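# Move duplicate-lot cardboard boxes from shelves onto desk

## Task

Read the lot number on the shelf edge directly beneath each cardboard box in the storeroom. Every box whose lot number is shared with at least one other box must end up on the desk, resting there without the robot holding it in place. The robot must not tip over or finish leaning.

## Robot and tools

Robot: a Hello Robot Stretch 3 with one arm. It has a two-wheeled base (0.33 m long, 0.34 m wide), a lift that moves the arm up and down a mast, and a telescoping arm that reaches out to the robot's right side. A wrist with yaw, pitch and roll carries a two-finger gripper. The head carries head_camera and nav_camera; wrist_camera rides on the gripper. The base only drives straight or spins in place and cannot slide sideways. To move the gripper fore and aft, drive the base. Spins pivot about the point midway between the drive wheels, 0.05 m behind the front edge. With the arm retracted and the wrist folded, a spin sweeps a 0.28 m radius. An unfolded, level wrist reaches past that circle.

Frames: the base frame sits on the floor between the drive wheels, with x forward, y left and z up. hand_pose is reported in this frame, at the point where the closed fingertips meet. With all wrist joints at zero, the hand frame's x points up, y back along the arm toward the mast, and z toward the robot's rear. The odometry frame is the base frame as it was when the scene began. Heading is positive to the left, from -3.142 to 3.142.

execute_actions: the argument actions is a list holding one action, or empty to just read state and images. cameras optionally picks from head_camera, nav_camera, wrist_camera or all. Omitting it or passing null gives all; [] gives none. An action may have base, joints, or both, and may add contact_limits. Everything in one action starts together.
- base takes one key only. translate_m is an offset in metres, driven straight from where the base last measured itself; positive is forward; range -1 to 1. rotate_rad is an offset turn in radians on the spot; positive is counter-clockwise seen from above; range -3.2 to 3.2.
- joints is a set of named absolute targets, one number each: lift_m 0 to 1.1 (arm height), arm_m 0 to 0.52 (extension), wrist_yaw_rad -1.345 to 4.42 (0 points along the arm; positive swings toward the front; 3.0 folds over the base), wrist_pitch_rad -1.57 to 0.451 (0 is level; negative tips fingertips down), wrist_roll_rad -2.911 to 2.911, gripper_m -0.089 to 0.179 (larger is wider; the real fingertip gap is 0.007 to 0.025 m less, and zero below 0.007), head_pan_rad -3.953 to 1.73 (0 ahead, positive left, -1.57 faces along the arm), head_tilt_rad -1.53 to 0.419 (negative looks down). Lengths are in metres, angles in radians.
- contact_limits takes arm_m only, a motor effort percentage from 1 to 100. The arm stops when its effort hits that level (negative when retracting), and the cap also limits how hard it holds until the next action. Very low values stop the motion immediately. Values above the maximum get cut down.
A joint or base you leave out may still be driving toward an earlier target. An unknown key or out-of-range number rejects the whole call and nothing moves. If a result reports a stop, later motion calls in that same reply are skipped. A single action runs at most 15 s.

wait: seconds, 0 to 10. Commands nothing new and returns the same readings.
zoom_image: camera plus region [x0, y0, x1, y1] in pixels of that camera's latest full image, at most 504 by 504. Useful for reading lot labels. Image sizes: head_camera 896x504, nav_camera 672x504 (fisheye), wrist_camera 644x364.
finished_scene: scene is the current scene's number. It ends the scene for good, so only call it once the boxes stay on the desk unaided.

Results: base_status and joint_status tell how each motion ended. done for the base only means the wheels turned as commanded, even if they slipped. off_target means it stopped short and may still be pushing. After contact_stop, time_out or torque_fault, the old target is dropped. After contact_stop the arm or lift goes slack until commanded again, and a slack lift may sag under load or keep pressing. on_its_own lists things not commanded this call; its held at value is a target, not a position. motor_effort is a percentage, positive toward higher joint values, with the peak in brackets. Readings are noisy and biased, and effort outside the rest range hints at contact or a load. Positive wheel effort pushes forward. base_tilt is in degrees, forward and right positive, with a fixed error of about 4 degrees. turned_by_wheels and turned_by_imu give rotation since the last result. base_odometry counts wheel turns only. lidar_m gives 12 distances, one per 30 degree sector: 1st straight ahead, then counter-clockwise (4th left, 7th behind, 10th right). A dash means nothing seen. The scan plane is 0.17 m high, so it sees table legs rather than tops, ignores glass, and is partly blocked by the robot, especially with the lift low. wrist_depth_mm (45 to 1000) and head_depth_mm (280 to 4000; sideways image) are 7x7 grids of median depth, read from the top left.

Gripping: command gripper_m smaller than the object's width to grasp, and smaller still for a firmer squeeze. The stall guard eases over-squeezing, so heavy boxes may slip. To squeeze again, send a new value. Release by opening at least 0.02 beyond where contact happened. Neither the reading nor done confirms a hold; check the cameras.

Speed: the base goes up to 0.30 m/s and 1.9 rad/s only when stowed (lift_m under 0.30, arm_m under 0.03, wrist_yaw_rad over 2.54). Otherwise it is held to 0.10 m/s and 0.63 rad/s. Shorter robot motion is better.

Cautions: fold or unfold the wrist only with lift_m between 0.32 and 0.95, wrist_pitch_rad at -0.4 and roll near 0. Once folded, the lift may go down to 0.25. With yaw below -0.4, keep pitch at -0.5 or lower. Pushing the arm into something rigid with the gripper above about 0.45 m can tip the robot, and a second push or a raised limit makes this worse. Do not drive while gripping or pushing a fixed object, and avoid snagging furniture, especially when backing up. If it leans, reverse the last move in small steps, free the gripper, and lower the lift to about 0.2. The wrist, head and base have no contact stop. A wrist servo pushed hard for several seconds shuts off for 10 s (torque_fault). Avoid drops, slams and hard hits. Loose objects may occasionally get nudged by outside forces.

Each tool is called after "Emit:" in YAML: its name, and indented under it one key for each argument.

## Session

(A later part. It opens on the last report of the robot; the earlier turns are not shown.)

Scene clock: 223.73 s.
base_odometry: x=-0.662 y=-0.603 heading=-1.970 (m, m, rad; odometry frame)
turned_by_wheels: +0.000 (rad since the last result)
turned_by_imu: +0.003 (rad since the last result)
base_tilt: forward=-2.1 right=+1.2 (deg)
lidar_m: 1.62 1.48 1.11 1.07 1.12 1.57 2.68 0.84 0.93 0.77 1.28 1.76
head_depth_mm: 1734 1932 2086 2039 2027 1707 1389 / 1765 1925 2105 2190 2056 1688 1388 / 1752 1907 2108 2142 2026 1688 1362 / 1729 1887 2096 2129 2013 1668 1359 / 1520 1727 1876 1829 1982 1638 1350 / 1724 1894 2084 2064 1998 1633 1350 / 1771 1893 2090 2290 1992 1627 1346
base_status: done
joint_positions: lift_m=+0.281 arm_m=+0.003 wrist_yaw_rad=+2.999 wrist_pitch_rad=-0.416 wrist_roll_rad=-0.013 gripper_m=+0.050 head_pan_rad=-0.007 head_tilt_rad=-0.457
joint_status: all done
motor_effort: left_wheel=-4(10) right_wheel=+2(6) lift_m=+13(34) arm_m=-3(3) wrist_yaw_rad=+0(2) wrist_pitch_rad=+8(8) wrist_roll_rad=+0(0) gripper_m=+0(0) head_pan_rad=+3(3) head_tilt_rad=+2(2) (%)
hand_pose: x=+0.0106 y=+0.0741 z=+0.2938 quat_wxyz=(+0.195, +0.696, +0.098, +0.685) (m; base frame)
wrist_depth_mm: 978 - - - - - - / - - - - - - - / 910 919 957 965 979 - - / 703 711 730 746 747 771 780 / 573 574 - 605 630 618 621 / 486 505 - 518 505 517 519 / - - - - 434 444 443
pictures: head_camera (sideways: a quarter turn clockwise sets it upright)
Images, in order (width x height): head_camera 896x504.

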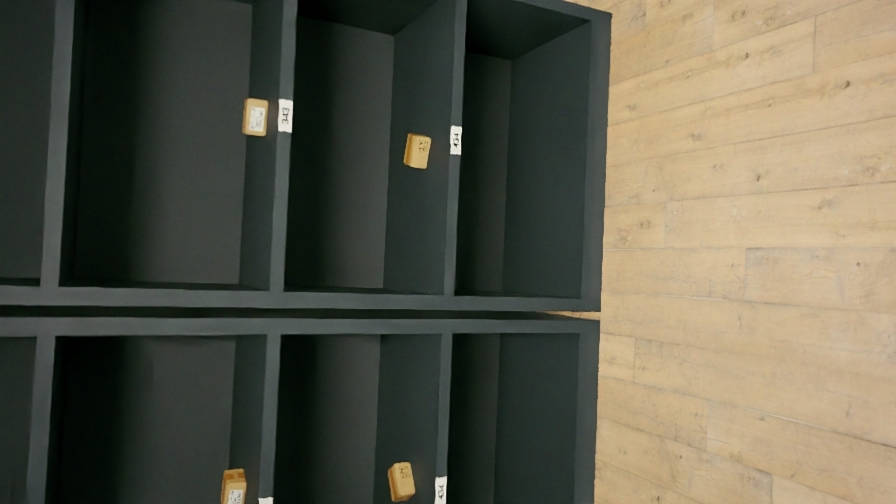

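Emit:
execute_actions:
  actions:
    - {"base":{"translate_m":1.0}}
  cameras: []

Emit:
execute_actions:
  actions:
    - {"base":{"rotate_rad":1.57},"joints":{"head_pan_rad":-1.57,"head_tilt_rad":-0.85}}
  cameras: []

Emit:
execute_actions:
  actions:
    - {"base":{"translate_m":-0.25},"joints":{"lift_m":0.53}}
  cameras: []

Emit:
execute_actions:
  actions:
    - {"joints":{"wrist_yaw_rad":0,"gripper_m":0.175,"wrist_pitch_rad":-0.15,"arm_m":0.1}}
  cameras: ["head_camera","wrist_camera"]

Scene clock: 235.50 s.
base_odometry: x=-1.050 y=-1.524 heading=-1.970 (m, m, rad; odometry frame)
turned_by_wheels: +0.000 (rad since the last result)
turned_by_imu: +0.003 (rad since the last result)
base_tilt: forward=-2.1 right=+1.3 (deg)
lidar_m: 0.61 1.11 1.07 1.04 1.09 1.54 3.68 1.33 1.27 1.24 1.01 1.10
head_depth_mm: 884 957 1031 738 1234 969 1214 / 887 959 1023 727 1225 995 1230 / 885 957 1018 718 1220 984 1223 / 875 957 1019 709 1212 978 1219 / 492 539 588 647 728 830 944 / 498 532 589 647 723 829 926 / 883 959 1011 722 1213 956 1199
base_status: done
joint_positions: lift_m=+0.281 arm_m=+0.003 wrist_yaw_rad=+2.999 wrist_pitch_rad=-0.416 wrist_roll_rad=-0.013 gripper_m=+0.050 head_pan_rad=-0.007 head_tilt_rad=-0.457
joint_status: not commanded
motor_effort: left_wheel=-4(10) right_wheel=+1(7) lift_m=+13(12) arm_m=-3(3) wrist_yaw_rad=+1(1) wrist_pitch_rad=+8(8) wrist_roll_rad=+0(0) gripper_m=+0(0) head_pan_rad=+3(3) head_tilt_rad=+3(2) (%)
hand_pose: x=+0.0106 y=+0.0741 z=+0.2938 quat_wxyz=(+0.195, +0.696, +0.098, +0.685) (m; base frame)
wrist_depth_mm: 953 - 996 - - - - / - - - - - - - / 905 904 956 965 985 936 844 / 699 707 734 729 748 766 690 / 578 583 - 601 631 615 609 / 484 506 - 521 509 513 523 / - - - - 438 445 447
pictures: none
No camera images: the call's "cameras" was empty. Leave "cameras" out to get every camera's image.

Scene clock: 237.87 s.
base_odometry: x=-1.050 y=-1.524 heading=-0.400 (m, m, rad; odometry frame)
turned_by_wheels: +1.570 (rad since the last result)
turned_by_imu: +1.559 (rad since the last result)
base_tilt: forward=-2.2 right=+1.2 (deg)
lidar_m: 1.04 1.09 1.53 3.69 1.72 1.27 1.24 1.01 1.09 0.61 1.12 1.07
head_depth_mm: 868 657 1197 1028 1402 1313 1163 / 856 651 1196 1032 1396 1309 1155 / 840 642 1201 1025 1407 1301 1168 / 756 630 1181 1019 1391 1285 1162 / 540 614 747 897 1165 1274 1156 / 543 616 1168 992 1371 1272 1127 / 780 631 1190 1017 1365 1265 1129
base_status: done
joint_positions: lift_m=+0.281 arm_m=+0.003 wrist_yaw_rad=+2.999 wrist_pitch_rad=-0.416 wrist_roll_rad=-0.013 gripper_m=+0.050 head_pan_rad=-1.563 head_tilt_rad=-0.840
joint_status: all done
motor_effort: left_wheel=-3(14) right_wheel=+1(7) lift_m=+12(13) arm_m=-3(3) wrist_yaw_rad=+0(2) wrist_pitch_rad=+8(8) wrist_roll_rad=+0(0) gripper_m=+0(0) head_pan_rad=-3(46) head_tilt_rad=-3(21) (%)
hand_pose: x=+0.0106 y=+0.0741 z=+0.2938 quat_wxyz=(+0.195, +0.696, +0.098, +0.685) (m; base frame)
wrist_depth_mm: - - - - - - - / - - - - - - - / 897 913 948 977 981 - - / 696 711 727 732 744 761 781 / 578 580 - 600 636 614 625 / 484 504 - 520 506 515 517 / - - - - 435 446 448
pictures: none
No camera images: the call's "cameras" was empty. Leave "cameras" out to get every camera's image.

Scene clock: 241.73 s.
base_odometry: x=-1.280 y=-1.427 heading=-0.400 (m, m, rad; odometry frame)
turned_by_wheels: +0.000 (rad since the last result)
turned_by_imu: -0.001 (rad since the last result)
base_tilt: forward=-2.1 right=+1.4 (deg)
lidar_m: 1.29 1.36 1.91 2.39 1.38 1.01 0.99 0.83 0.82 0.98 0.67 1.33
head_depth_mm: 868 633 1192 1040 1386 1316 1167 / 854 630 1188 1033 1391 1306 1176 / 842 641 1195 1004 1376 1297 1198 / 827 632 1193 1016 1394 1289 1195 / 813 626 1179 1005 1382 1282 - / 797 639 1172 999 1347 1277 1129 / 749 631 886 935 1120 1267 1121
base_status: done
joint_positions: lift_m=+0.529 arm_m=+0.003 wrist_yaw_rad=+3.000 wrist_pitch_rad=-0.416 wrist_roll_rad=-0.013 gripper_m=+0.050 head_pan_rad=-1.563 head_tilt_rad=-0.840
joint_status: all done
motor_effort: left_wheel=-2(17) right_wheel=+1(5) lift_m=+39(40) arm_m=-4(3) wrist_yaw_rad=+1(0) wrist_pitch_rad=+8(8) wrist_roll_rad=+0(0) gripper_m=+0(0) head_pan_rad=-3(3) head_tilt_rad=-3(3) (%)
hand_pose: x=+0.0106 y=+0.0741 z=+0.5424 quat_wxyz=(+0.195, +0.696, +0.098, +0.685) (m; base frame)
wrist_depth_mm: - - - - - - - / - - - - - - - / - - - - - - - / - - - - - - - / 915 932 - 960 - 990 - / 782 795 - 802 823 831 852 / 675 692 698 698 696 721 722
pictures: none
No camera images: the call's "cameras" was empty. Leave "cameras" out to get every camera's image.

Scene clock: 244.23 s.
base_odometry: x=-1.280 y=-1.427 heading=-0.400 (m, m, rad; odometry frame)
turned_by_wheels: +0.000 (rad since the last result)
turned_by_imu: +0.000 (rad since the last result)
base_tilt: forward=-2.1 right=+1.3 (deg)
lidar_m: 1.29 1.36 1.91 2.39 1.38 1.01 0.99 0.83 0.82 0.98 0.67 1.33
head_depth_mm: 870 633 1200 1048 1381 1309 1163 / 857 628 1188 1032 1384 1311 1169 / 842 640 1194 1003 1368 1331 1127 / 825 633 1200 1020 1421 - 1128 / 814 626 1184 1005 1385 1284 1136 / 794 639 1175 1001 1349 1272 1130 / 748 629 890 936 1126 1270 1129
base_status: not commanded
joint_positions: lift_m=+0.529 arm_m=+0.100 wrist_yaw_rad=+0.002 wrist_pitch_rad=-0.175 wrist_roll_rad=-0.013 gripper_m=+0.175 head_pan_rad=-1.563 head_tilt_rad=-0.840
joint_status: all done
motor_effort: left_wheel=-4(3) right_wheel=+2(1) lift_m=+39(39) arm_m=+2(4) wrist_yaw_rad=+0(1) wrist_pitch_rad=+12(13) wrist_roll_rad=+0(0) gripper_m=+0(100) head_pan_rad=-3(3) head_tilt_rad=-3(3) (%)
hand_pose: x=-0.0210 y=-0.4928 z=+0.5998 quat_wxyz=(+0.709, +0.063, -0.699, -0.061) (m; base frame)
wrist_depth_mm: 349 494 665 656 652 641 627 / 350 497 697 689 686 679 662 / 354 501 701 717 709 710 647 / 351 410 421 436 412 457 472 / 310 310 307 307 313 337 325 / 330 604 881 891 882 883 570 / 367 533 764 781 780 780 634
pictures: head_camera (sideways: a quarter turn clockwise sets it upright), wrist_camera
Images, in order (width x height): head_camera 896x504, wrist_camera 644x364.

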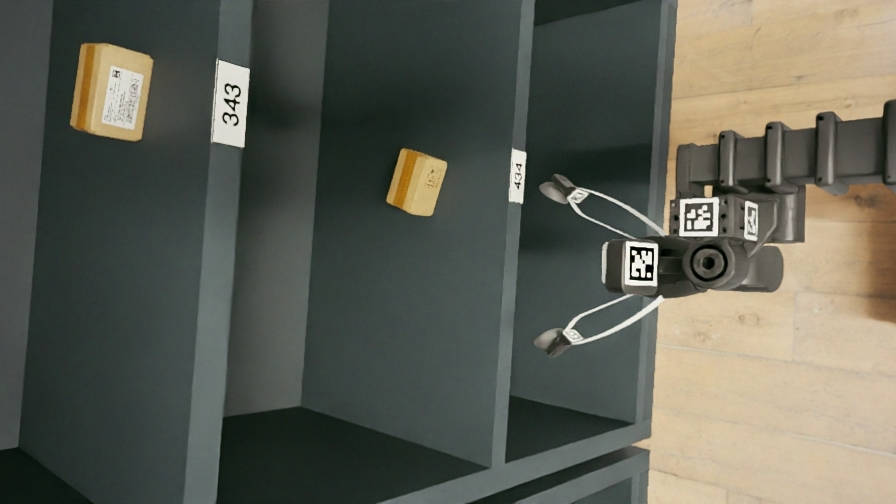

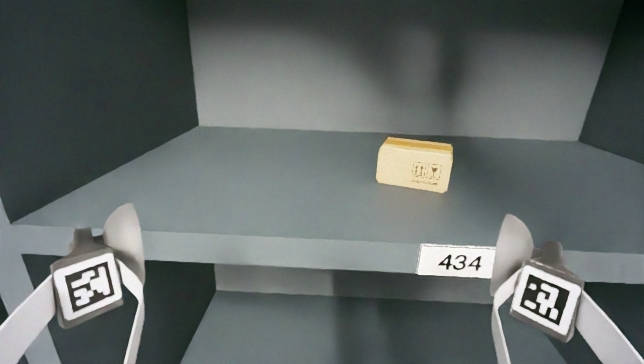

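Emit:
execute_actions:
  actions:
    - {"base":{"translate_m":-0.065},"joints":{"wrist_yaw_rad":-0.25,"arm_m":0.29,"lift_m":0.50}}
  cameras: ["wrist_camera"]

Scene clock: 250.73 s.
base_odometry: x=-1.340 y=-1.401 heading=-0.400 (m, m, rad; odometry frame)
turned_by_wheels: +0.000 (rad since the last result)
turned_by_imu: -0.001 (rad since the last result)
base_tilt: forward=-2.2 right=+1.3 (deg)
lidar_m: 1.36 1.43 2.00 1.95 1.29 0.95 0.92 0.95 0.77 1.06 0.70 1.40
head_depth_mm: 869 635 1201 1045 1331 1317 1160 / 853 646 1191 1029 1386 1305 1159 / 842 642 1192 1022 1392 1291 1151 / 826 632 1200 1016 - 1292 1142 / 811 622 1186 1006 1385 1287 1139 / 796 641 1184 995 1365 1270 1129 / 783 632 1092 984 1236 1268 1123
base_status: done
joint_positions: lift_m=+0.501 arm_m=+0.290 wrist_yaw_rad=-0.250 wrist_pitch_rad=-0.174 wrist_roll_rad=-0.013 gripper_m=+0.175 head_pan_rad=-1.563 head_tilt_rad=-0.840
joint_status: all done
motor_effort: left_wheel=-3(10) right_wheel=+1(2) lift_m=+12(34) arm_m=+2(6) wrist_yaw_rad=+0(1) wrist_pitch_rad=+11(12) wrist_roll_rad=+1(0) gripper_m=+1(0) head_pan_rad=-3(3) head_tilt_rad=-4(3) (%)
hand_pose: x=-0.0828 y=-0.6752 z=+0.5713 quat_wxyz=(+0.696, -0.025, -0.702, -0.149) (m; base frame)
wrist_depth_mm: 415 439 460 486 517 541 432 / 437 460 483 519 552 567 440 / 460 479 501 537 566 568 440 / 328 334 249 223 361 371 383 / 242 247 230 225 254 272 265 / - 187 189 192 195 192 201 / 149 153 155 157 158 160 157
pictures: wrist_camera
Images, in order (width x height): wrist_camera 644x364.

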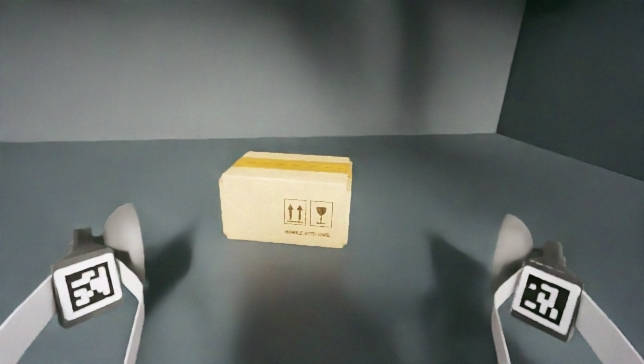

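Emit:
execute_actions:
  actions:
    - {"joints":{"arm_m":0.38,"lift_m":0.491}}
  cameras: ["wrist_camera"]

Emit:
execute_actions:
  actions:
    - {"joints":{"gripper_m":0.072}}
  cameras: []

Emit:
execute_actions:
  actions:
    - {"joints":{"lift_m":0.525}}
  cameras: ["wrist_camera"]

Scene clock: 259.33 s.
base_odometry: x=-1.340 y=-1.401 heading=-0.400 (m, m, rad; odometry frame)
turned_by_wheels: +0.000 (rad since the last result)
turned_by_imu: +0.000 (rad since the last result)
base_tilt: forward=-2.2 right=+1.4 (deg)
lidar_m: 1.36 1.42 2.00 1.95 1.29 0.94 0.92 0.95 0.78 1.05 0.70 1.40
head_depth_mm: 867 634 1199 1038 1339 1302 1162 / 857 644 1185 1034 1389 1303 1163 / 838 641 1190 1024 1380 1299 1141 / 825 633 1195 1019 1365 1291 1148 / 811 625 1183 1004 1386 1279 1140 / 796 639 1180 1001 1371 1275 1136 / 783 631 1089 984 1237 1266 1122
base_status: not commanded
joint_positions: lift_m=+0.492 arm_m=+0.380 wrist_yaw_rad=-0.250 wrist_pitch_rad=-0.174 wrist_roll_rad=-0.013 gripper_m=+0.175 head_pan_rad=-1.563 head_tilt_rad=-0.840
joint_status: all done
motor_effort: left_wheel=-3(2) right_wheel=+1(1) lift_m=+12(13) arm_m=+3(3) wrist_yaw_rad=+0(0) wrist_pitch_rad=+11(11) wrist_roll_rad=+1(0) gripper_m=+1(0) head_pan_rad=-3(3) head_tilt_rad=-3(3) (%)
hand_pose: x=-0.0828 y=-0.7652 z=+0.5623 quat_wxyz=(+0.696, -0.025, -0.702, -0.149) (m; base frame)
wrist_depth_mm: 343 360 381 402 426 456 437 / 358 380 402 425 450 484 440 / 381 402 422 446 477 507 441 / 303 309 314 326 335 343 354 / 224 229 139 133 152 253 246 / - 173 144 137 137 178 187 / 140 142 143 144 142 148 145
pictures: wrist_camera
Images, in order (width x height): wrist_camera 644x364.

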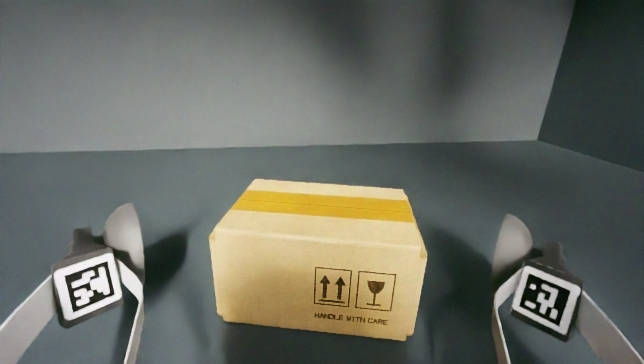

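Scene clock: 260.83 s.
base_odometry: x=-1.340 y=-1.401 heading=-0.400 (m, m, rad; odometry frame)
turned_by_wheels: +0.000 (rad since the last result)
turned_by_imu: +0.000 (rad since the last result)
base_tilt: forward=-2.1 right=+1.5 (deg)
lidar_m: 1.36 1.43 2.00 1.95 1.29 0.95 0.92 0.95 0.77 1.05 0.70 1.40
head_depth_mm: 869 633 1200 1041 1337 1306 1165 / 854 646 1189 1033 1383 1301 1164 / 838 642 1188 1024 1377 1300 1137 / 825 634 1196 1018 1360 1289 1150 / 810 624 1182 1006 1379 1281 1138 / 797 640 1181 998 1374 1276 1131 / 784 628 1090 989 1237 1263 1131
base_status: not commanded
joint_positions: lift_m=+0.492 arm_m=+0.380 wrist_yaw_rad=-0.250 wrist_pitch_rad=-0.174 wrist_roll_rad=-0.013 gripper_m=+0.073 head_pan_rad=-1.563 head_tilt_rad=-0.840
joint_status: all done
motor_effort: left_wheel=-3(3) right_wheel=+1(2) lift_m=+14(12) arm_m=+1(2) wrist_yaw_rad=+1(0) wrist_pitch_rad=+11(12) wrist_roll_rad=+0(1) gripper_m=-15(100) head_pan_rad=-4(3) head_tilt_rad=-3(3) (%)
hand_pose: x=-0.0828 y=-0.7652 z=+0.5623 quat_wxyz=(+0.696, -0.025, -0.702, -0.149) (m; base frame)
wrist_depth_mm: 344 363 381 403 426 452 435 / 360 378 404 426 450 483 442 / 380 399 423 447 477 509 444 / 304 310 312 325 336 343 354 / 218 222 133 132 135 240 243 / 171 176 140 136 133 188 186 / 145 142 143 142 142 148 150
pictures: none
No camera images: the call's "cameras" was empty. Leave "cameras" out to get every camera's image.

Scene clock: 261.93 s.
base_odometry: x=-1.340 y=-1.401 heading=-0.400 (m, m, rad; odometry frame)
turned_by_wheels: +0.000 (rad since the last result)
turned_by_imu: +0.000 (rad since the last result)
base_tilt: forward=-2.1 right=+1.5 (deg)
lidar_m: 1.36 1.43 2.00 1.95 1.29 0.95 0.92 0.95 0.77 1.05 0.70 1.40
head_depth_mm: 861 631 1197 1040 1331 1310 1169 / 856 646 1192 1031 1392 1305 1165 / 841 640 1195 1001 1395 1289 1148 / 826 633 1199 982 1374 1301 1142 / 809 624 1178 1004 1383 1284 1143 / 796 639 1179 998 1375 1275 1136 / 782 628 1088 988 1234 1267 1126
base_status: not commanded
joint_positions: lift_m=+0.524 arm_m=+0.380 wrist_yaw_rad=-0.250 wrist_pitch_rad=-0.177 wrist_roll_rad=-0.013 gripper_m=+0.073 head_pan_rad=-1.563 head_tilt_rad=-0.840
joint_status: all done
motor_effort: left_wheel=-3(3) right_wheel=+1(2) lift_m=+40(42) arm_m=+2(2) wrist_yaw_rad=+0(1) wrist_pitch_rad=+13(13) wrist_roll_rad=+0(0) gripper_m=-16(16) head_pan_rad=-3(3) head_tilt_rad=-3(3) (%)
hand_pose: x=-0.0827 y=-0.7649 z=+0.5941 quat_wxyz=(+0.696, -0.024, -0.702, -0.150) (m; base frame)
wrist_depth_mm: 343 359 380 399 427 456 436 / 361 378 404 427 452 484 440 / 381 401 423 452 484 515 444 / 383 390 399 409 424 432 412 / 276 282 133 132 135 304 310 / 216 223 140 136 133 240 236 / 184 180 175 171 177 188 191
pictures: wrist_camera
Images, in order (width x height): wrist_camera 644x364.

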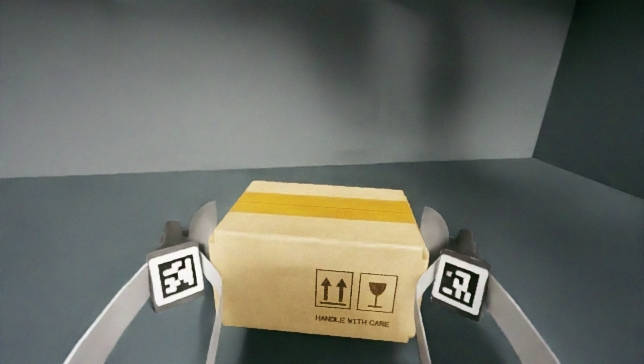

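Emit:
execute_actions:
  actions:
    - {"joints":{"arm_m":0.003}}
  cameras: []

Emit:
execute_actions:
  actions:
    - {"base":{"rotate_rad":2.41},"joints":{"lift_m":0.78,"wrist_yaw_rad":0,"head_tilt_rad":-0.7}}
  cameras: []

Emit:
execute_actions:
  actions:
    - {"base":{"translate_m":0.6}}
  cameras: []

Emit:
execute_actions:
  actions:
    - {"base":{"rotate_rad":0.73},"joints":{"arm_m":0.25}}
  cameras: ["head_camera"]

Scene clock: 278.07 s.
base_odometry: x=-1.340 y=-1.401 heading=-0.400 (m, m, rad; odometry frame)
turned_by_wheels: +0.000 (rad since the last result)
turned_by_imu: -0.001 (rad since the last result)
base_tilt: forward=-2.3 right=+1.4 (deg)
lidar_m: 1.36 1.43 2.00 1.94 1.29 0.95 0.92 0.95 0.78 1.05 0.70 1.40
head_depth_mm: 868 633 1196 1041 1343 1314 1164 / 856 646 1191 1033 1391 1308 1178 / 841 640 1192 1023 1368 1259 1201 / 825 633 1194 1017 1401 1312 - / 814 623 1184 1008 1390 1284 1141 / 797 640 1183 999 1379 1272 1130 / 781 631 1094 988 1239 1267 1129
base_status: not commanded
joint_positions: lift_m=+0.524 arm_m=+0.003 wrist_yaw_rad=-0.250 wrist_pitch_rad=-0.178 wrist_roll_rad=-0.013 gripper_m=+0.073 head_pan_rad=-1.563 head_tilt_rad=-0.840
joint_status: all done
motor_effort: left_wheel=-3(3) right_wheel=+1(2) lift_m=+40(40) arm_m=-3(5) wrist_yaw_rad=-1(0) wrist_pitch_rad=+13(13) wrist_roll_rad=+1(0) gripper_m=-16(16) head_pan_rad=-3(3) head_tilt_rad=-3(3) (%)
hand_pose: x=-0.0828 y=-0.3885 z=+0.5939 quat_wxyz=(+0.696, -0.024, -0.702, -0.151) (m; base frame)
wrist_depth_mm: 647 685 723 765 798 574 423 / 664 724 758 817 844 584 460 / 591 650 677 706 743 584 486 / 386 395 400 416 438 481 813 / 581 846 133 132 135 600 853 / 644 869 140 136 133 573 910 / 613 749 733 705 745 683 863
pictures: none
No camera images: the call's "cameras" was empty. Leave "cameras" out to get every camera's image.

Scene clock: 282.87 s.
base_odometry: x=-1.340 y=-1.401 heading=+2.010 (m, m, rad; odometry frame)
turned_by_wheels: +2.410 (rad since the last result)
turned_by_imu: +2.401 (rad since the last result)
base_tilt: forward=-2.0 right=+1.2 (deg)
lidar_m: 1.01 0.92 0.93 0.78 1.05 0.70 0.75 1.36 1.37 1.68 3.69 1.18
head_depth_mm: 1364 1485 1612 1762 1673 1409 - / 1500 1637 1787 1930 1656 1393 - / 1645 1825 2021 2040 1682 1394 - / 1840 2068 2329 2016 544 - - / 2090 2380 2490 2005 1531 1376 1185 / 2415 2812 2551 1963 1603 1357 1182 / 3486 3565 2509 1953 1605 1346 1168
base_status: done
joint_positions: lift_m=+0.779 arm_m=+0.003 wrist_yaw_rad=-0.001 wrist_pitch_rad=-0.178 wrist_roll_rad=-0.013 gripper_m=+0.073 head_pan_rad=-1.563 head_tilt_rad=-0.705
joint_status: all done
motor_effort: left_wheel=-3(11) right_wheel=+1(5) lift_m=+41(41) arm_m=-3(4) wrist_yaw_rad=+1(3) wrist_pitch_rad=+13(13) wrist_roll_rad=+1(0) gripper_m=-15(15) head_pan_rad=-3(3) head_tilt_rad=+2(9) (%)
hand_pose: x=-0.0217 y=-0.3962 z=+0.8489 quat_wxyz=(+0.709, +0.063, -0.699, -0.063) (m; base frame)
wrist_depth_mm: - - - - - - 904 / - - - - - - 925 / - - - - - - 967 / - - - - - - 984 / - - 133 132 135 - - / - - 140 136 133 - - / - - - - - - -
pictures: none
No camera images: the call's "cameras" was empty. Leave "cameras" out to get every camera's image.

Scene clock: 290.37 s.
base_odometry: x=-1.595 y=-0.858 heading=+2.010 (m, m, rad; odometry frame)
turned_by_wheels: +0.000 (rad since the last result)
turned_by_imu: +0.001 (rad since the last result)
base_tilt: forward=-2.0 right=+1.4 (deg)
lidar_m: 0.52 0.45 0.45 0.56 0.98 1.40 1.28 1.83 1.84 2.27 0.70 0.71
head_depth_mm: 1866 2024 2187 2084 1673 1409 - / 2049 2206 2402 2046 1658 1398 - / 2237 2472 2556 2029 1661 1388 - / 2519 2806 2595 2014 544 - - / 3568 3643 2581 1986 1534 1365 1183 / 3361 3461 2557 1786 1612 1329 1177 / 3083 3297 2506 861 1559 1358 1177
base_status: done
joint_positions: lift_m=+0.779 arm_m=+0.003 wrist_yaw_rad=-0.001 wrist_pitch_rad=-0.178 wrist_roll_rad=-0.013 gripper_m=+0.073 head_pan_rad=-1.563 head_tilt_rad=-0.705
joint_status: not commanded
motor_effort: left_wheel=-4(6) right_wheel=+2(5) lift_m=+41(40) arm_m=-3(4) wrist_yaw_rad=+0(1) wrist_pitch_rad=+13(13) wrist_roll_rad=+1(0) gripper_m=-15(15) head_pan_rad=-3(3) head_tilt_rad=+2(2) (%)
hand_pose: x=-0.0217 y=-0.3962 z=+0.8489 quat_wxyz=(+0.709, +0.063, -0.699, -0.063) (m; base frame)
wrist_depth_mm: - - - - - - - / - - - - - - - / 929 - - - - - - / 562 580 - - - - - / 404 415 133 132 135 - - / - - 140 135 133 - - / - - - - - - -
pictures: none
No camera images: the call's "cameras" was empty. Leave "cameras" out to get every camera's image.

Scene clock: 293.40 s.
base_odometry: x=-1.595 y=-0.858 heading=+2.740 (m, m, rad; odometry frame)
turned_by_wheels: +0.730 (rad since the last result)
turned_by_imu: +0.727 (rad since the last result)
base_tilt: forward=-2.0 right=+1.5 (deg)
lidar_m: 0.45 0.48 0.68 0.98 1.28 1.87 1.83 1.94 2.76 0.70 0.64 0.46
head_depth_mm: 2897 3245 2716 911 1581 1440 - / 2908 1804 1178 961 - - 1192 / 2931 1616 1166 - 1579 1343 1202 / 2917 1623 1149 - 1520 1337 1196 / 2843 1603 1137 848 1500 1330 1189 / 1808 1583 1122 871 1621 1332 1179 / 1268 1314 1107 861 1476 1328 1175
base_status: done
joint_positions: lift_m=+0.779 arm_m=+0.250 wrist_yaw_rad=+0.001 wrist_pitch_rad=-0.178 wrist_roll_rad=-0.013 gripper_m=+0.073 head_pan_rad=-1.563 head_tilt_rad=-0.705
joint_status: all done
motor_effort: left_wheel=-3(10) right_wheel=+1(5) lift_m=+40(40) arm_m=+1(2) wrist_yaw_rad=+2(1) wrist_pitch_rad=+13(13) wrist_roll_rad=+1(0) gripper_m=-15(16) head_pan_rad=-3(3) head_tilt_rad=+2(2) (%)
hand_pose: x=-0.0213 y=-0.6426 z=+0.8489 quat_wxyz=(+0.709, +0.064, -0.699, -0.063) (m; base frame)
wrist_depth_mm: 525 749 - - - - - / 529 767 - - - - - / 536 769 997 - - - - / 530 574 590 602 617 684 - / 406 411 133 132 135 445 - / 318 327 140 136 133 350 344 / 261 262 256 251 258 275 279
pictures: head_camera (sideways: a quarter turn clockwise sets it upright)
Images, in order (width x height): head_camera 896x504.

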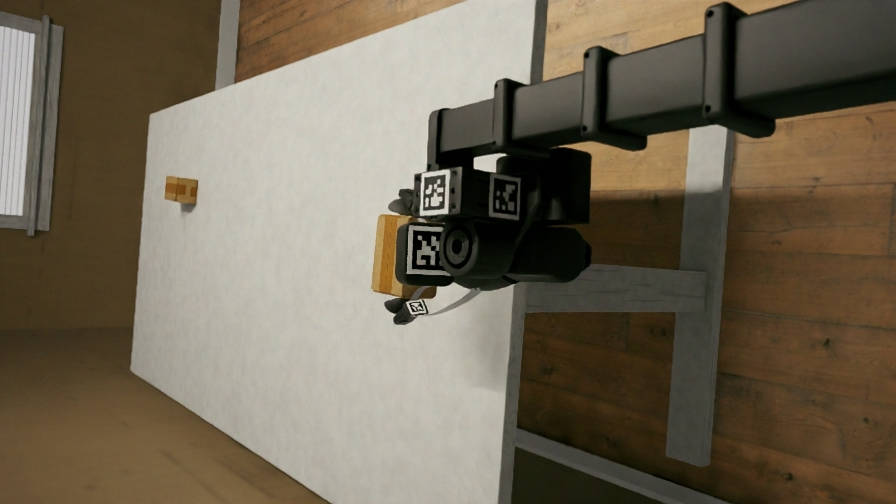

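Emit:
execute_actions:
  actions:
    - {"joints":{"arm_m":0.45,"lift_m":0.69}}
  cameras: []

Emit:
execute_actions:
  actions:
    - {"joints":{"lift_m":0.681}}
  cameras: []

Scene clock: 299.53 s.
base_odometry: x=-1.595 y=-0.858 heading=+2.740 (m, m, rad; odometry frame)
turned_by_wheels: +0.000 (rad since the last result)
turned_by_imu: -0.001 (rad since the last result)
base_tilt: forward=-2.1 right=+1.4 (deg)
lidar_m: 0.45 0.48 0.68 0.98 1.28 1.87 1.83 1.93 2.75 0.70 0.63 0.46
head_depth_mm: 2912 3275 2728 910 1584 1405 1217 / 2920 1792 1175 902 1580 - - / 2924 1620 1170 - 1604 1352 1198 / 2955 1631 1193 - 1515 1329 1195 / 2893 1614 1143 876 1505 1328 1191 / 1795 1574 1119 870 1610 1329 1177 / 1270 1313 1110 860 1468 1326 1185
base_status: not commanded
joint_positions: lift_m=+0.691 arm_m=+0.450 wrist_yaw_rad=+0.000 wrist_pitch_rad=-0.179 wrist_roll_rad=-0.013 gripper_m=+0.073 head_pan_rad=-1.563 head_tilt_rad=-0.705
joint_status: all done
motor_effort: left_wheel=-4(3) right_wheel=+1(2) lift_m=+14(33) arm_m=+2(2) wrist_yaw_rad=+0(1) wrist_pitch_rad=+13(14) wrist_roll_rad=+0(0) gripper_m=-16(15) head_pan_rad=-3(3) head_tilt_rad=+1(2) (%)
hand_pose: x=-0.0214 y=-0.8426 z=+0.7601 quat_wxyz=(+0.709, +0.064, -0.699, -0.063) (m; base frame)
wrist_depth_mm: 512 732 - - - - - / 515 751 - - - - - / 487 546 569 596 625 753 - / 329 331 340 355 363 371 384 / 238 242 134 132 135 260 265 / 187 193 140 136 133 205 203 / 156 155 151 148 152 162 164
pictures: none
No camera images: the call's "cameras" was empty. Leave "cameras" out to get every camera's image.

Scene clock: 300.23 s.
base_odometry: x=-1.595 y=-0.858 heading=+2.740 (m, m, rad; odometry frame)
turned_by_wheels: +0.000 (rad since the last result)
turned_by_imu: +0.000 (rad since the last result)
base_tilt: forward=-1.9 right=+1.3 (deg)
lidar_m: 0.45 0.48 0.68 0.98 1.28 1.87 1.83 1.92 2.74 0.70 0.63 0.46
head_depth_mm: 2900 3286 2722 911 1578 1408 1215 / 2914 1797 1174 901 1580 1429 - / 2948 1617 1165 - 1601 1350 1199 / 2916 1638 1172 - 1513 1335 1194 / 2851 1596 1137 877 1503 1328 1189 / 1796 1571 1121 872 1621 1329 1182 / 1264 1316 1111 861 1475 1324 1172
base_status: not commanded
joint_positions: lift_m=+0.682 arm_m=+0.450 wrist_yaw_rad=+0.000 wrist_pitch_rad=-0.179 wrist_roll_rad=-0.013 gripper_m=+0.073 head_pan_rad=-1.563 head_tilt_rad=-0.705
joint_status: all done
motor_effort: left_wheel=-3(2) right_wheel=+2(2) lift_m=+13(14) arm_m=+2(2) wrist_yaw_rad=+0(1) wrist_pitch_rad=+13(13) wrist_roll_rad=+1(0) gripper_m=-15(15) head_pan_rad=-3(3) head_tilt_rad=+1(2) (%)
hand_pose: x=-0.0214 y=-0.8426 z=+0.7511 quat_wxyz=(+0.709, +0.064, -0.699, -0.063) (m; base frame)
wrist_depth_mm: 511 732 - - - - - / 519 753 - - - - - / 477 509 533 546 577 612 - / 305 311 316 328 335 346 355 / 220 225 133 132 135 241 247 / 174 179 140 135 133 191 188 / 145 144 145 142 143 151 153
pictures: none
No camera images: the call's "cameras" was empty. Leave "cameras" out to get every camera's image.

Emit:
execute_actions:
  actions:
    - {"joints":{"gripper_m":0.15}}
  cameras: []

Emit:
execute_actions:
  actions:
    - {"joints":{"arm_m":0.003,"lift_m":0.71}}
  cameras: ["head_camera"]

Emit:
execute_actions:
  actions:
    - {"base":{"rotate_rad":-0.26},"joints":{"wrist_pitch_rad":-0.4,"wrist_yaw_rad":3.0,"lift_m":0.45,"gripper_m":0.05}}
  cameras: []

Emit:
execute_actions:
  actions:
    - {"base":{"translate_m":-0.44},"joints":{"lift_m":0.28}}
  cameras: []

Emit:
execute_actions:
  actions:
    - {"base":{"translate_m":-1.0}}
  cameras: []

Emit:
execute_actions:
  actions:
    - {"base":{"rotate_rad":-2.87},"joints":{"head_tilt_rad":-0.85}}
  cameras: ["head_camera"]

Scene clock: 316.10 s.
base_odometry: x=-1.595 y=-0.858 heading=+2.740 (m, m, rad; odometry frame)
turned_by_wheels: +0.000 (rad since the last result)
turned_by_imu: +0.000 (rad since the last result)
base_tilt: forward=-2.1 right=+1.4 (deg)
lidar_m: 0.45 0.48 0.68 0.98 1.28 1.87 1.82 1.92 2.75 0.70 0.63 0.46
head_depth_mm: 2892 3203 2723 910 1597 1416 1228 / 2923 1793 1179 903 1581 1430 - / 2940 1618 1162 - 1599 1350 1193 / 2922 1619 1173 - 1514 1341 1194 / 2846 1601 1134 877 1500 1327 1186 / 1792 1575 1121 871 1616 1331 1178 / 1269 1318 1113 864 1478 1328 1173
base_status: not commanded
joint_positions: lift_m=+0.682 arm_m=+0.450 wrist_yaw_rad=+0.000 wrist_pitch_rad=-0.175 wrist_roll_rad=-0.013 gripper_m=+0.150 head_pan_rad=-1.563 head_tilt_rad=-0.705
joint_status: all done
motor_effort: left_wheel=-4(3) right_wheel=+1(1) lift_m=+13(13) arm_m=+1(2) wrist_yaw_rad=+0(1) wrist_pitch_rad=+12(13) wrist_roll_rad=+1(0) gripper_m=+0(99) head_pan_rad=-3(3) head_tilt_rad=+2(2) (%)
hand_pose: x=-0.0214 y=-0.8428 z=+0.7519 quat_wxyz=(+0.709, +0.063, -0.699, -0.062) (m; base frame)
wrist_depth_mm: 513 730 - - - - - / 518 734 - - - - - / 483 520 542 566 594 622 - / 308 316 323 333 340 351 359 / 223 240 145 137 158 260 248 / 182 - 143 137 136 - 190 / 139 145 147 144 144 147 154
pictures: none
No camera images: the call's "cameras" was empty. Leave "cameras" out to get every camera's image.

Scene clock: 320.57 s.
base_odometry: x=-1.595 y=-0.858 heading=+2.740 (m, m, rad; odometry frame)
turned_by_wheels: +0.000 (rad since the last result)
turned_by_imu: +0.000 (rad since the last result)
base_tilt: forward=-2.0 right=+1.4 (deg)
lidar_m: 0.45 0.48 0.68 0.98 1.28 1.87 1.83 1.92 2.76 0.70 0.64 0.46
head_depth_mm: 2907 3286 2716 915 1587 1407 1235 / 2899 1803 1182 902 1583 1402 1246 / 2925 1613 1157 892 1610 1334 1256 / 2939 1629 1154 886 1524 1370 - / 2857 1610 1135 881 1156 1315 1184 / 1794 1580 1116 868 1612 1331 1182 / 1271 1317 1112 859 1471 1329 1173
base_status: not commanded
joint_positions: lift_m=+0.709 arm_m=+0.003 wrist_yaw_rad=+0.000 wrist_pitch_rad=-0.174 wrist_roll_rad=-0.013 gripper_m=+0.150 head_pan_rad=-1.563 head_tilt_rad=-0.705
joint_status: all done
motor_effort: left_wheel=-3(3) right_wheel=+1(1) lift_m=+40(41) arm_m=-3(7) wrist_yaw_rad=+0(0) wrist_pitch_rad=+12(12) wrist_roll_rad=+0(1) gripper_m=+0(0) head_pan_rad=-3(3) head_tilt_rad=+2(1) (%)
hand_pose: x=-0.0215 y=-0.3965 z=+0.7799 quat_wxyz=(+0.709, +0.062, -0.699, -0.061) (m; base frame)
wrist_depth_mm: 540 770 - - - - - / 556 787 - - - - - / 533 658 684 582 755 - - / 417 398 405 414 431 441 - / 568 760 - 537 - 371 - / 550 - - 617 - - - / 621 849 - - - - -
pictures: head_camera (sideways: a quarter turn clockwise sets it upright)
Images, in order (width x height): head_camera 896x504.

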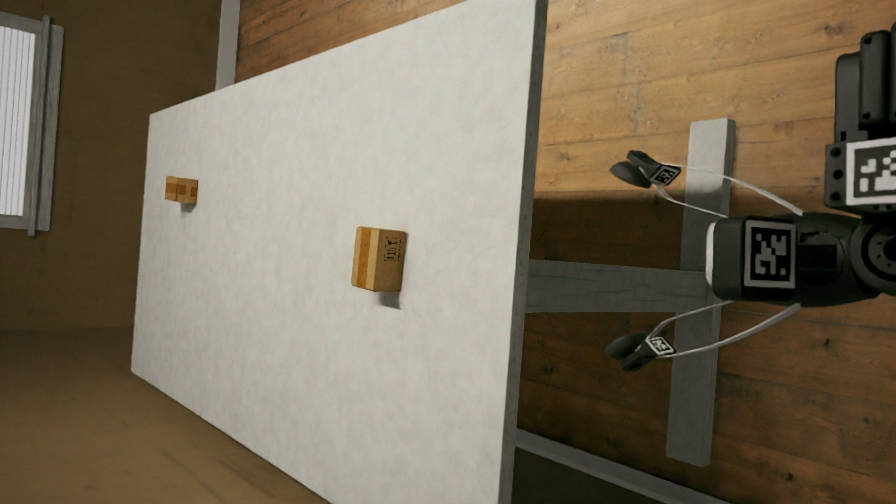

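Scene clock: 323.77 s.
base_odometry: x=-1.595 y=-0.858 heading=+2.480 (m, m, rad; odometry frame)
turned_by_wheels: -0.260 (rad since the last result)
turned_by_imu: -0.259 (rad since the last result)
base_tilt: forward=-1.9 right=+1.3 (deg)
lidar_m: 0.45 0.45 0.54 0.98 1.44 1.28 1.83 1.84 2.20 0.70 0.70 0.53
head_depth_mm: 3203 3510 2718 2073 1675 1410 1212 / 3186 3460 2700 2046 1668 1400 1204 / 3080 3382 2650 895 1655 1390 1197 / 2989 3293 1146 884 1637 1351 1192 / 2934 1609 1137 878 1583 1339 1187 / 2907 1570 1126 866 1037 1282 1173 / 2891 1550 1109 860 1525 1317 1178
base_status: done
joint_positions: lift_m=+0.451 arm_m=+0.003 wrist_yaw_rad=+2.998 wrist_pitch_rad=-0.416 wrist_roll_rad=-0.013 gripper_m=+0.050 head_pan_rad=-1.563 head_tilt_rad=-0.705
joint_status: all done
motor_effort: left_wheel=+4(9) right_wheel=-2(4) lift_m=+12(33) arm_m=-4(3) wrist_yaw_rad=+2(1) wrist_pitch_rad=+7(10) wrist_roll_rad=+0(0) gripper_m=+0(100) head_pan_rad=-3(4) head_tilt_rad=+2(1) (%)
hand_pose: x=+0.0108 y=+0.0742 z=+0.4639 quat_wxyz=(+0.195, +0.696, +0.098, +0.685) (m; base frame)
wrist_depth_mm: - - - - 747 519 400 / - - - - 776 538 412 / - - - - 827 552 422 / 961 - - - 849 575 432 / 817 824 - 847 806 596 442 / 692 693 - 715 712 615 456 / 591 604 608 619 618 599 464
pictures: none
No camera images: the call's "cameras" was empty. Leave "cameras" out to get every camera's image.

Scene clock: 327.77 s.
base_odometry: x=-1.248 y=-1.129 heading=+2.480 (m, m, rad; odometry frame)
turned_by_wheels: +0.000 (rad since the last result)
turned_by_imu: -0.002 (rad since the last result)
base_tilt: forward=-2.2 right=+1.2 (deg)
lidar_m: 0.88 0.89 1.00 1.00 0.98 1.57 1.40 1.40 1.67 3.41 0.91 1.02
head_depth_mm: 3287 2564 2518 2090 1666 1403 1210 / 3249 3534 2689 2026 1673 1399 1203 / 3131 3451 2684 2028 1650 1392 1204 / 3117 3412 2609 2026 1625 1384 1194 / 3024 3332 2597 1993 1625 1368 1179 / 3004 3225 2542 1981 1612 1356 1179 / 2916 1733 1208 949 1601 1339 1175
base_status: done
joint_positions: lift_m=+0.281 arm_m=+0.003 wrist_yaw_rad=+2.999 wrist_pitch_rad=-0.416 wrist_roll_rad=-0.013 gripper_m=+0.050 head_pan_rad=-1.563 head_tilt_rad=-0.705
joint_status: all done
motor_effort: left_wheel=+3(12) right_wheel=-1(6) lift_m=+13(13) arm_m=-3(3) wrist_yaw_rad=+0(3) wrist_pitch_rad=+8(8) wrist_roll_rad=+0(0) gripper_m=+0(0) head_pan_rad=-3(3) head_tilt_rad=+2(2) (%)
hand_pose: x=+0.0106 y=+0.0741 z=+0.2938 quat_wxyz=(+0.195, +0.696, +0.098, +0.685) (m; base frame)
wrist_depth_mm: 903 - - - - - 775 / 871 - - - - - 799 / 840 863 942 952 984 974 830 / 699 699 730 747 752 770 780 / 578 582 - 597 633 611 627 / 488 505 - 515 509 511 520 / - - - - 438 445 444
pictures: none
No camera images: the call's "cameras" was empty. Leave "cameras" out to get every camera's image.

Scene clock: 332.70 s.
base_odometry: x=-0.459 y=-1.743 heading=+2.480 (m, m, rad; odometry frame)
turned_by_wheels: +0.000 (rad since the last result)
turned_by_imu: -0.005 (rad since the last result)
base_tilt: forward=-2.2 right=+1.3 (deg)
lidar_m: 1.87 1.59 0.84 1.09 0.76 0.47 0.41 0.41 0.49 0.91 2.66 1.74
head_depth_mm: 702 729 750 778 807 841 880 / 863 896 936 983 1033 1087 1132 / 1121 1177 1242 1326 1423 1356 1202 / 1592 1703 1868 1909 1633 1376 1189 / 3214 3468 2561 1998 1614 1370 1189 / 3201 3401 2560 1990 1613 1369 1178 / 3080 3351 2543 1962 1602 1360 1180
base_status: done
joint_positions: lift_m=+0.281 arm_m=+0.003 wrist_yaw_rad=+2.999 wrist_pitch_rad=-0.416 wrist_roll_rad=-0.013 gripper_m=+0.050 head_pan_rad=-1.563 head_tilt_rad=-0.705
joint_status: not commanded
motor_effort: left_wheel=+3(10) right_wheel=-1(6) lift_m=+12(13) arm_m=-3(3) wrist_yaw_rad=+1(1) wrist_pitch_rad=+8(8) wrist_roll_rad=+0(0) gripper_m=+1(0) head_pan_rad=-4(3) head_tilt_rad=+2(2) (%)
hand_pose: x=+0.0106 y=+0.0741 z=+0.2938 quat_wxyz=(+0.195, +0.696, +0.098, +0.685) (m; base frame)
wrist_depth_mm: 801 - - - 861 - - / 780 - - - 942 - - / 691 746 823 867 940 - - / 676 703 732 733 753 773 780 / 576 574 - 598 628 611 623 / 484 505 - 517 510 514 522 / - - - - 438 444 444
pictures: none
No camera images: the call's "cameras" was empty. Leave "cameras" out to get every camera's image.

Scene clock: 335.77 s.
base_odometry: x=-0.459 y=-1.743 heading=-0.390 (m, m, rad; odometry frame)
turned_by_wheels: -2.870 (rad since the last result)
turned_by_imu: -2.854 (rad since the last result)
base_tilt: forward=-2.1 right=+1.4 (deg)
lidar_m: 0.41 0.43 0.61 1.96 2.33 1.74 1.87 1.54 0.84 1.13 0.56 0.42
head_depth_mm: 870 689 1242 1070 1370 1318 1165 / 815 708 1244 1061 1420 1311 1158 / 749 697 1246 1075 1410 1292 1166 / 826 687 1229 1064 1401 1293 1165 / 811 1157 1217 1063 1390 1275 1158 / 798 1167 1206 1050 1378 1276 1132 / 781 889 1035 1040 1281 1246 1123
base_status: done
joint_positions: lift_m=+0.281 arm_m=+0.003 wrist_yaw_rad=+2.999 wrist_pitch_rad=-0.416 wrist_roll_rad=-0.013 gripper_m=+0.050 head_pan_rad=-1.563 head_tilt_rad=-0.840
joint_status: all done
motor_effort: left_wheel=+3(18) right_wheel=-1(5) lift_m=+12(13) arm_m=-3(3) wrist_yaw_rad=+2(1) wrist_pitch_rad=+8(8) wrist_roll_rad=+0(0) gripper_m=+1(0) head_pan_rad=-3(3) head_tilt_rad=-3(15) (%)
hand_pose: x=+0.0106 y=+0.0741 z=+0.2938 quat_wxyz=(+0.195, +0.696, +0.098, +0.685) (m; base frame)
wrist_depth_mm: - - - - - 633 445 / - - - - - 645 443 / 905 916 926 957 923 639 448 / 696 706 732 741 744 649 451 / 576 578 - 605 630 589 448 / 488 507 - 522 503 513 450 / - - - - 437 443 434
pictures: head_camera (sideways: a quarter turn clockwise sets it upright)
Images, in order (width x height): head_camera 896x504.

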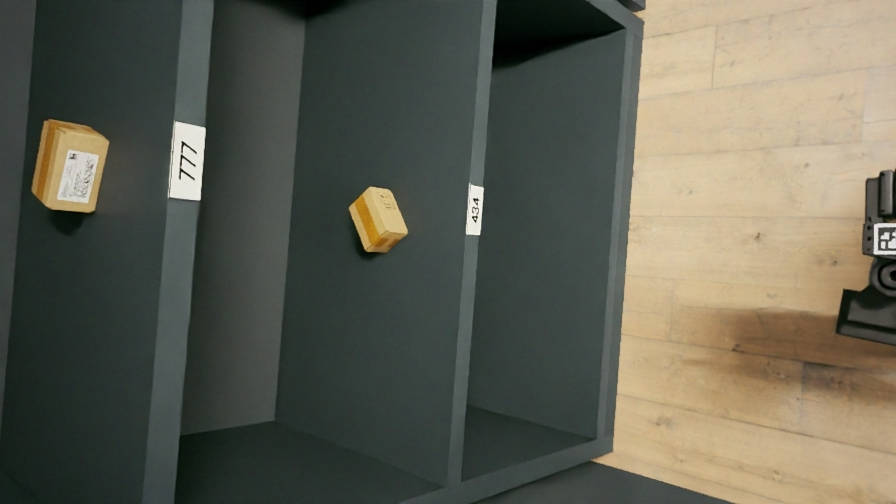

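Emit:
execute_actions:
  actions:
    - {"base":{"translate_m":-0.13},"joints":{"lift_m":0.53}}
  cameras: ["head_camera"]

Emit:
execute_actions:
  actions:
    - {"joints":{"wrist_yaw_rad":0.38,"gripper_m":0.175}}
  cameras: []

Emit:
execute_actions:
  actions:
    - {"joints":{"wrist_pitch_rad":-0.15,"lift_m":0.49,"arm_m":0.15}}

Scene clock: 354.93 s.
base_odometry: x=-0.579 y=-1.694 heading=-0.390 (m, m, rad; odometry frame)
turned_by_wheels: +0.000 (rad since the last result)
turned_by_imu: -0.001 (rad since the last result)
base_tilt: forward=-2.0 right=+1.5 (deg)
lidar_m: 0.54 0.57 0.81 2.57 2.39 1.65 1.74 1.47 0.77 1.13 0.73 0.56
head_depth_mm: 873 690 1131 1027 1206 1316 1165 / 856 704 1242 1062 1385 1311 1178 / 842 696 1245 1051 1408 1298 1204 / 750 687 1232 1071 1392 1290 1186 / 752 681 1220 1056 1380 1278 - / 797 1158 1201 1049 1377 1277 1130 / 784 1164 1193 1066 1371 1270 1131
base_status: done
joint_positions: lift_m=+0.529 arm_m=+0.003 wrist_yaw_rad=+2.999 wrist_pitch_rad=-0.416 wrist_roll_rad=-0.013 gripper_m=+0.050 head_pan_rad=-1.563 head_tilt_rad=-0.840
joint_status: all done
motor_effort: left_wheel=+4(14) right_wheel=-2(7) lift_m=+39(42) arm_m=-3(4) wrist_yaw_rad=+1(2) wrist_pitch_rad=+8(8) wrist_roll_rad=+1(0) gripper_m=+0(1) head_pan_rad=-3(3) head_tilt_rad=-3(3) (%)
hand_pose: x=+0.0106 y=+0.0741 z=+0.5424 quat_wxyz=(+0.195, +0.696, +0.098, +0.685) (m; base frame)
wrist_depth_mm: - - - - - 836 585 / - - - - - 850 589 / - - - - - 857 589 / - - - - - 862 593 / 929 932 - 961 - 873 595 / 780 796 - 816 813 800 604 / 675 682 694 699 713 721 602
pictures: head_camera (sideways: a quarter turn clockwise sets it upright)
Images, in order (width x height): head_camera 896x504.

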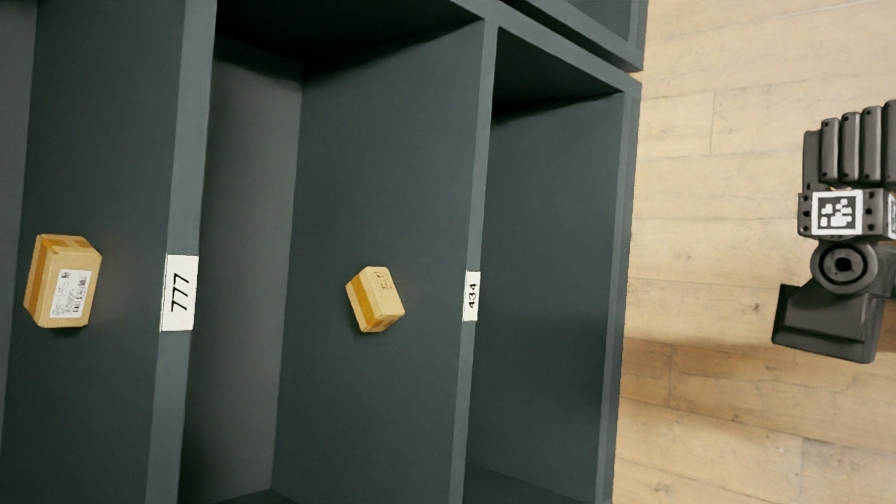

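Scene clock: 357.23 s.
base_odometry: x=-0.579 y=-1.694 heading=-0.390 (m, m, rad; odometry frame)
turned_by_wheels: +0.000 (rad since the last result)
turned_by_imu: +0.000 (rad since the last result)
base_tilt: forward=-2.0 right=+1.4 (deg)
lidar_m: 0.54 0.57 0.81 2.57 2.38 1.64 1.74 1.47 0.76 1.13 0.73 0.56
head_depth_mm: 871 688 1139 1026 1206 1312 1167 / 855 706 1237 1059 1382 1312 1183 / 843 697 1241 1053 1406 1307 1197 / 749 687 1229 1068 1393 1292 - / 751 679 1216 1057 1388 1305 1121 / 798 1158 1204 1051 1368 1287 1131 / 781 1166 1196 1066 1371 1264 1128
base_status: not commanded
joint_positions: lift_m=+0.529 arm_m=+0.003 wrist_yaw_rad=+0.382 wrist_pitch_rad=-0.416 wrist_roll_rad=-0.013 gripper_m=+0.175 head_pan_rad=-1.563 head_tilt_rad=-0.840
joint_status: all done
motor_effort: left_wheel=+3(3) right_wheel=-2(2) lift_m=+40(39) arm_m=-3(3) wrist_yaw_rad=+0(0) wrist_pitch_rad=+8(8) wrist_roll_rad=+0(0) gripper_m=+0(100) head_pan_rad=-4(3) head_tilt_rad=-3(3) (%)
hand_pose: x=+0.0622 y=-0.3567 z=+0.5424 quat_wxyz=(+0.712, +0.275, -0.646, -0.011) (m; base frame)
wrist_depth_mm: 428 531 602 737 755 703 650 / 442 561 605 503 444 450 467 / 459 595 730 - 954 840 369 / 479 618 800 - - 925 805 / 491 711 825 856 873 919 824 / 482 742 805 769 721 705 690 / 564 665 689 707 690 635 609
pictures: none
No camera images: the call's "cameras" was empty. Leave "cameras" out to get every camera's image.

Scene clock: 359.57 s.
base_odometry: x=-0.579 y=-1.694 heading=-0.390 (m, m, rad; odometry frame)
turned_by_wheels: +0.000 (rad since the last result)
turned_by_imu: +0.000 (rad since the last result)
base_tilt: forward=-2.1 right=+1.3 (deg)
lidar_m: 0.54 0.57 0.81 2.58 1.94 1.64 1.73 1.47 0.77 1.13 0.74 0.56
head_depth_mm: 870 689 1133 1028 1205 1315 1167 / 856 707 1239 1061 1389 1311 1160 / 839 697 1246 1054 1411 - 1142 / 753 687 1238 1070 1395 1232 1144 / 751 680 1221 1058 1414 1265 1144 / 796 1158 1200 1047 1371 1277 1132 / 780 1163 1188 1067 1370 1268 1127
base_status: not commanded
joint_positions: lift_m=+0.491 arm_m=+0.150 wrist_yaw_rad=+0.380 wrist_pitch_rad=-0.174 wrist_roll_rad=-0.013 gripper_m=+0.175 head_pan_rad=-1.563 head_tilt_rad=-0.840
joint_status: all done
motor_effort: left_wheel=+3(3) right_wheel=-1(2) lift_m=+13(34) arm_m=+2(0) wrist_yaw_rad=+0(1) wrist_pitch_rad=+11(12) wrist_roll_rad=+0(0) gripper_m=+0(0) head_pan_rad=-3(3) head_tilt_rad=-3(3) (%)
hand_pose: x=+0.0707 y=-0.5251 z=+0.5612 quat_wxyz=(+0.708, +0.193, -0.675, +0.074) (m; base frame)
wrist_depth_mm: 412 454 628 745 674 614 553 / 426 467 661 799 706 638 580 / 440 463 531 558 430 608 577 / 456 512 409 356 334 345 352 / 458 549 746 959 809 283 258 / 451 595 789 893 861 802 674 / 498 603 715 715 736 726 693
pictures: head_camera (sideways: a quarter turn clockwise sets it upright), nav_camera (sideways: a quarter turn counterclockwise sets it upright), wrist_camera
Images, in order (width x height): head_camera 896x504, nav_camera 672x504, wrist_camera 644x364.

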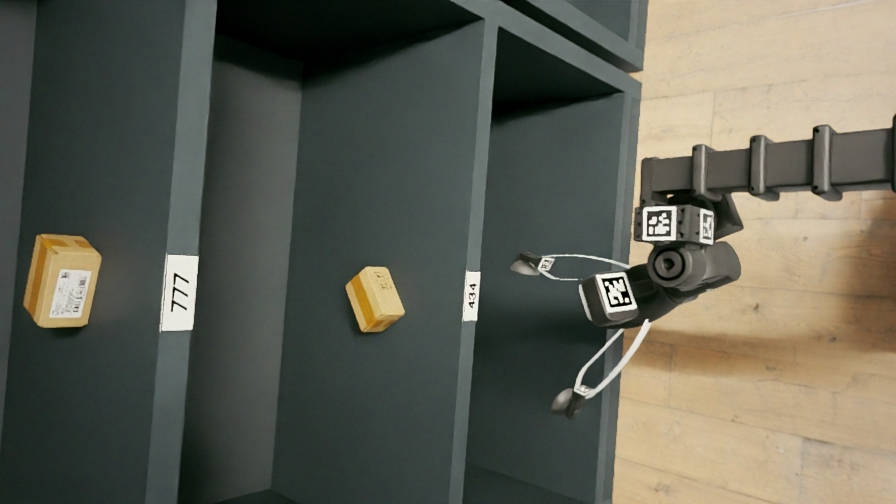

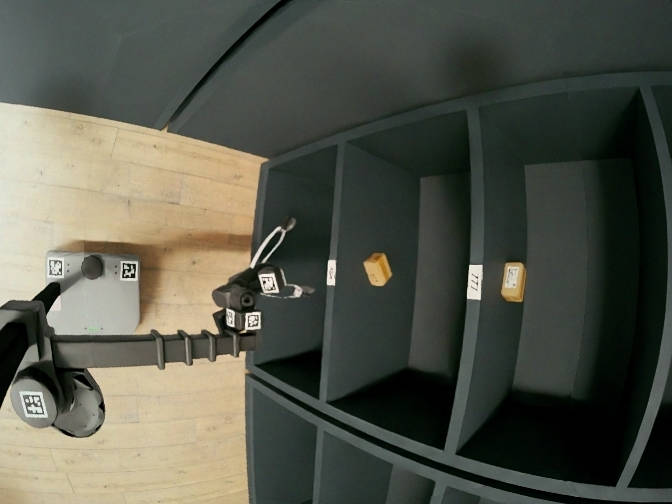

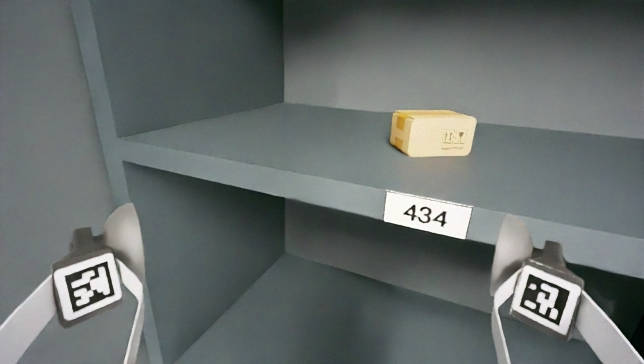

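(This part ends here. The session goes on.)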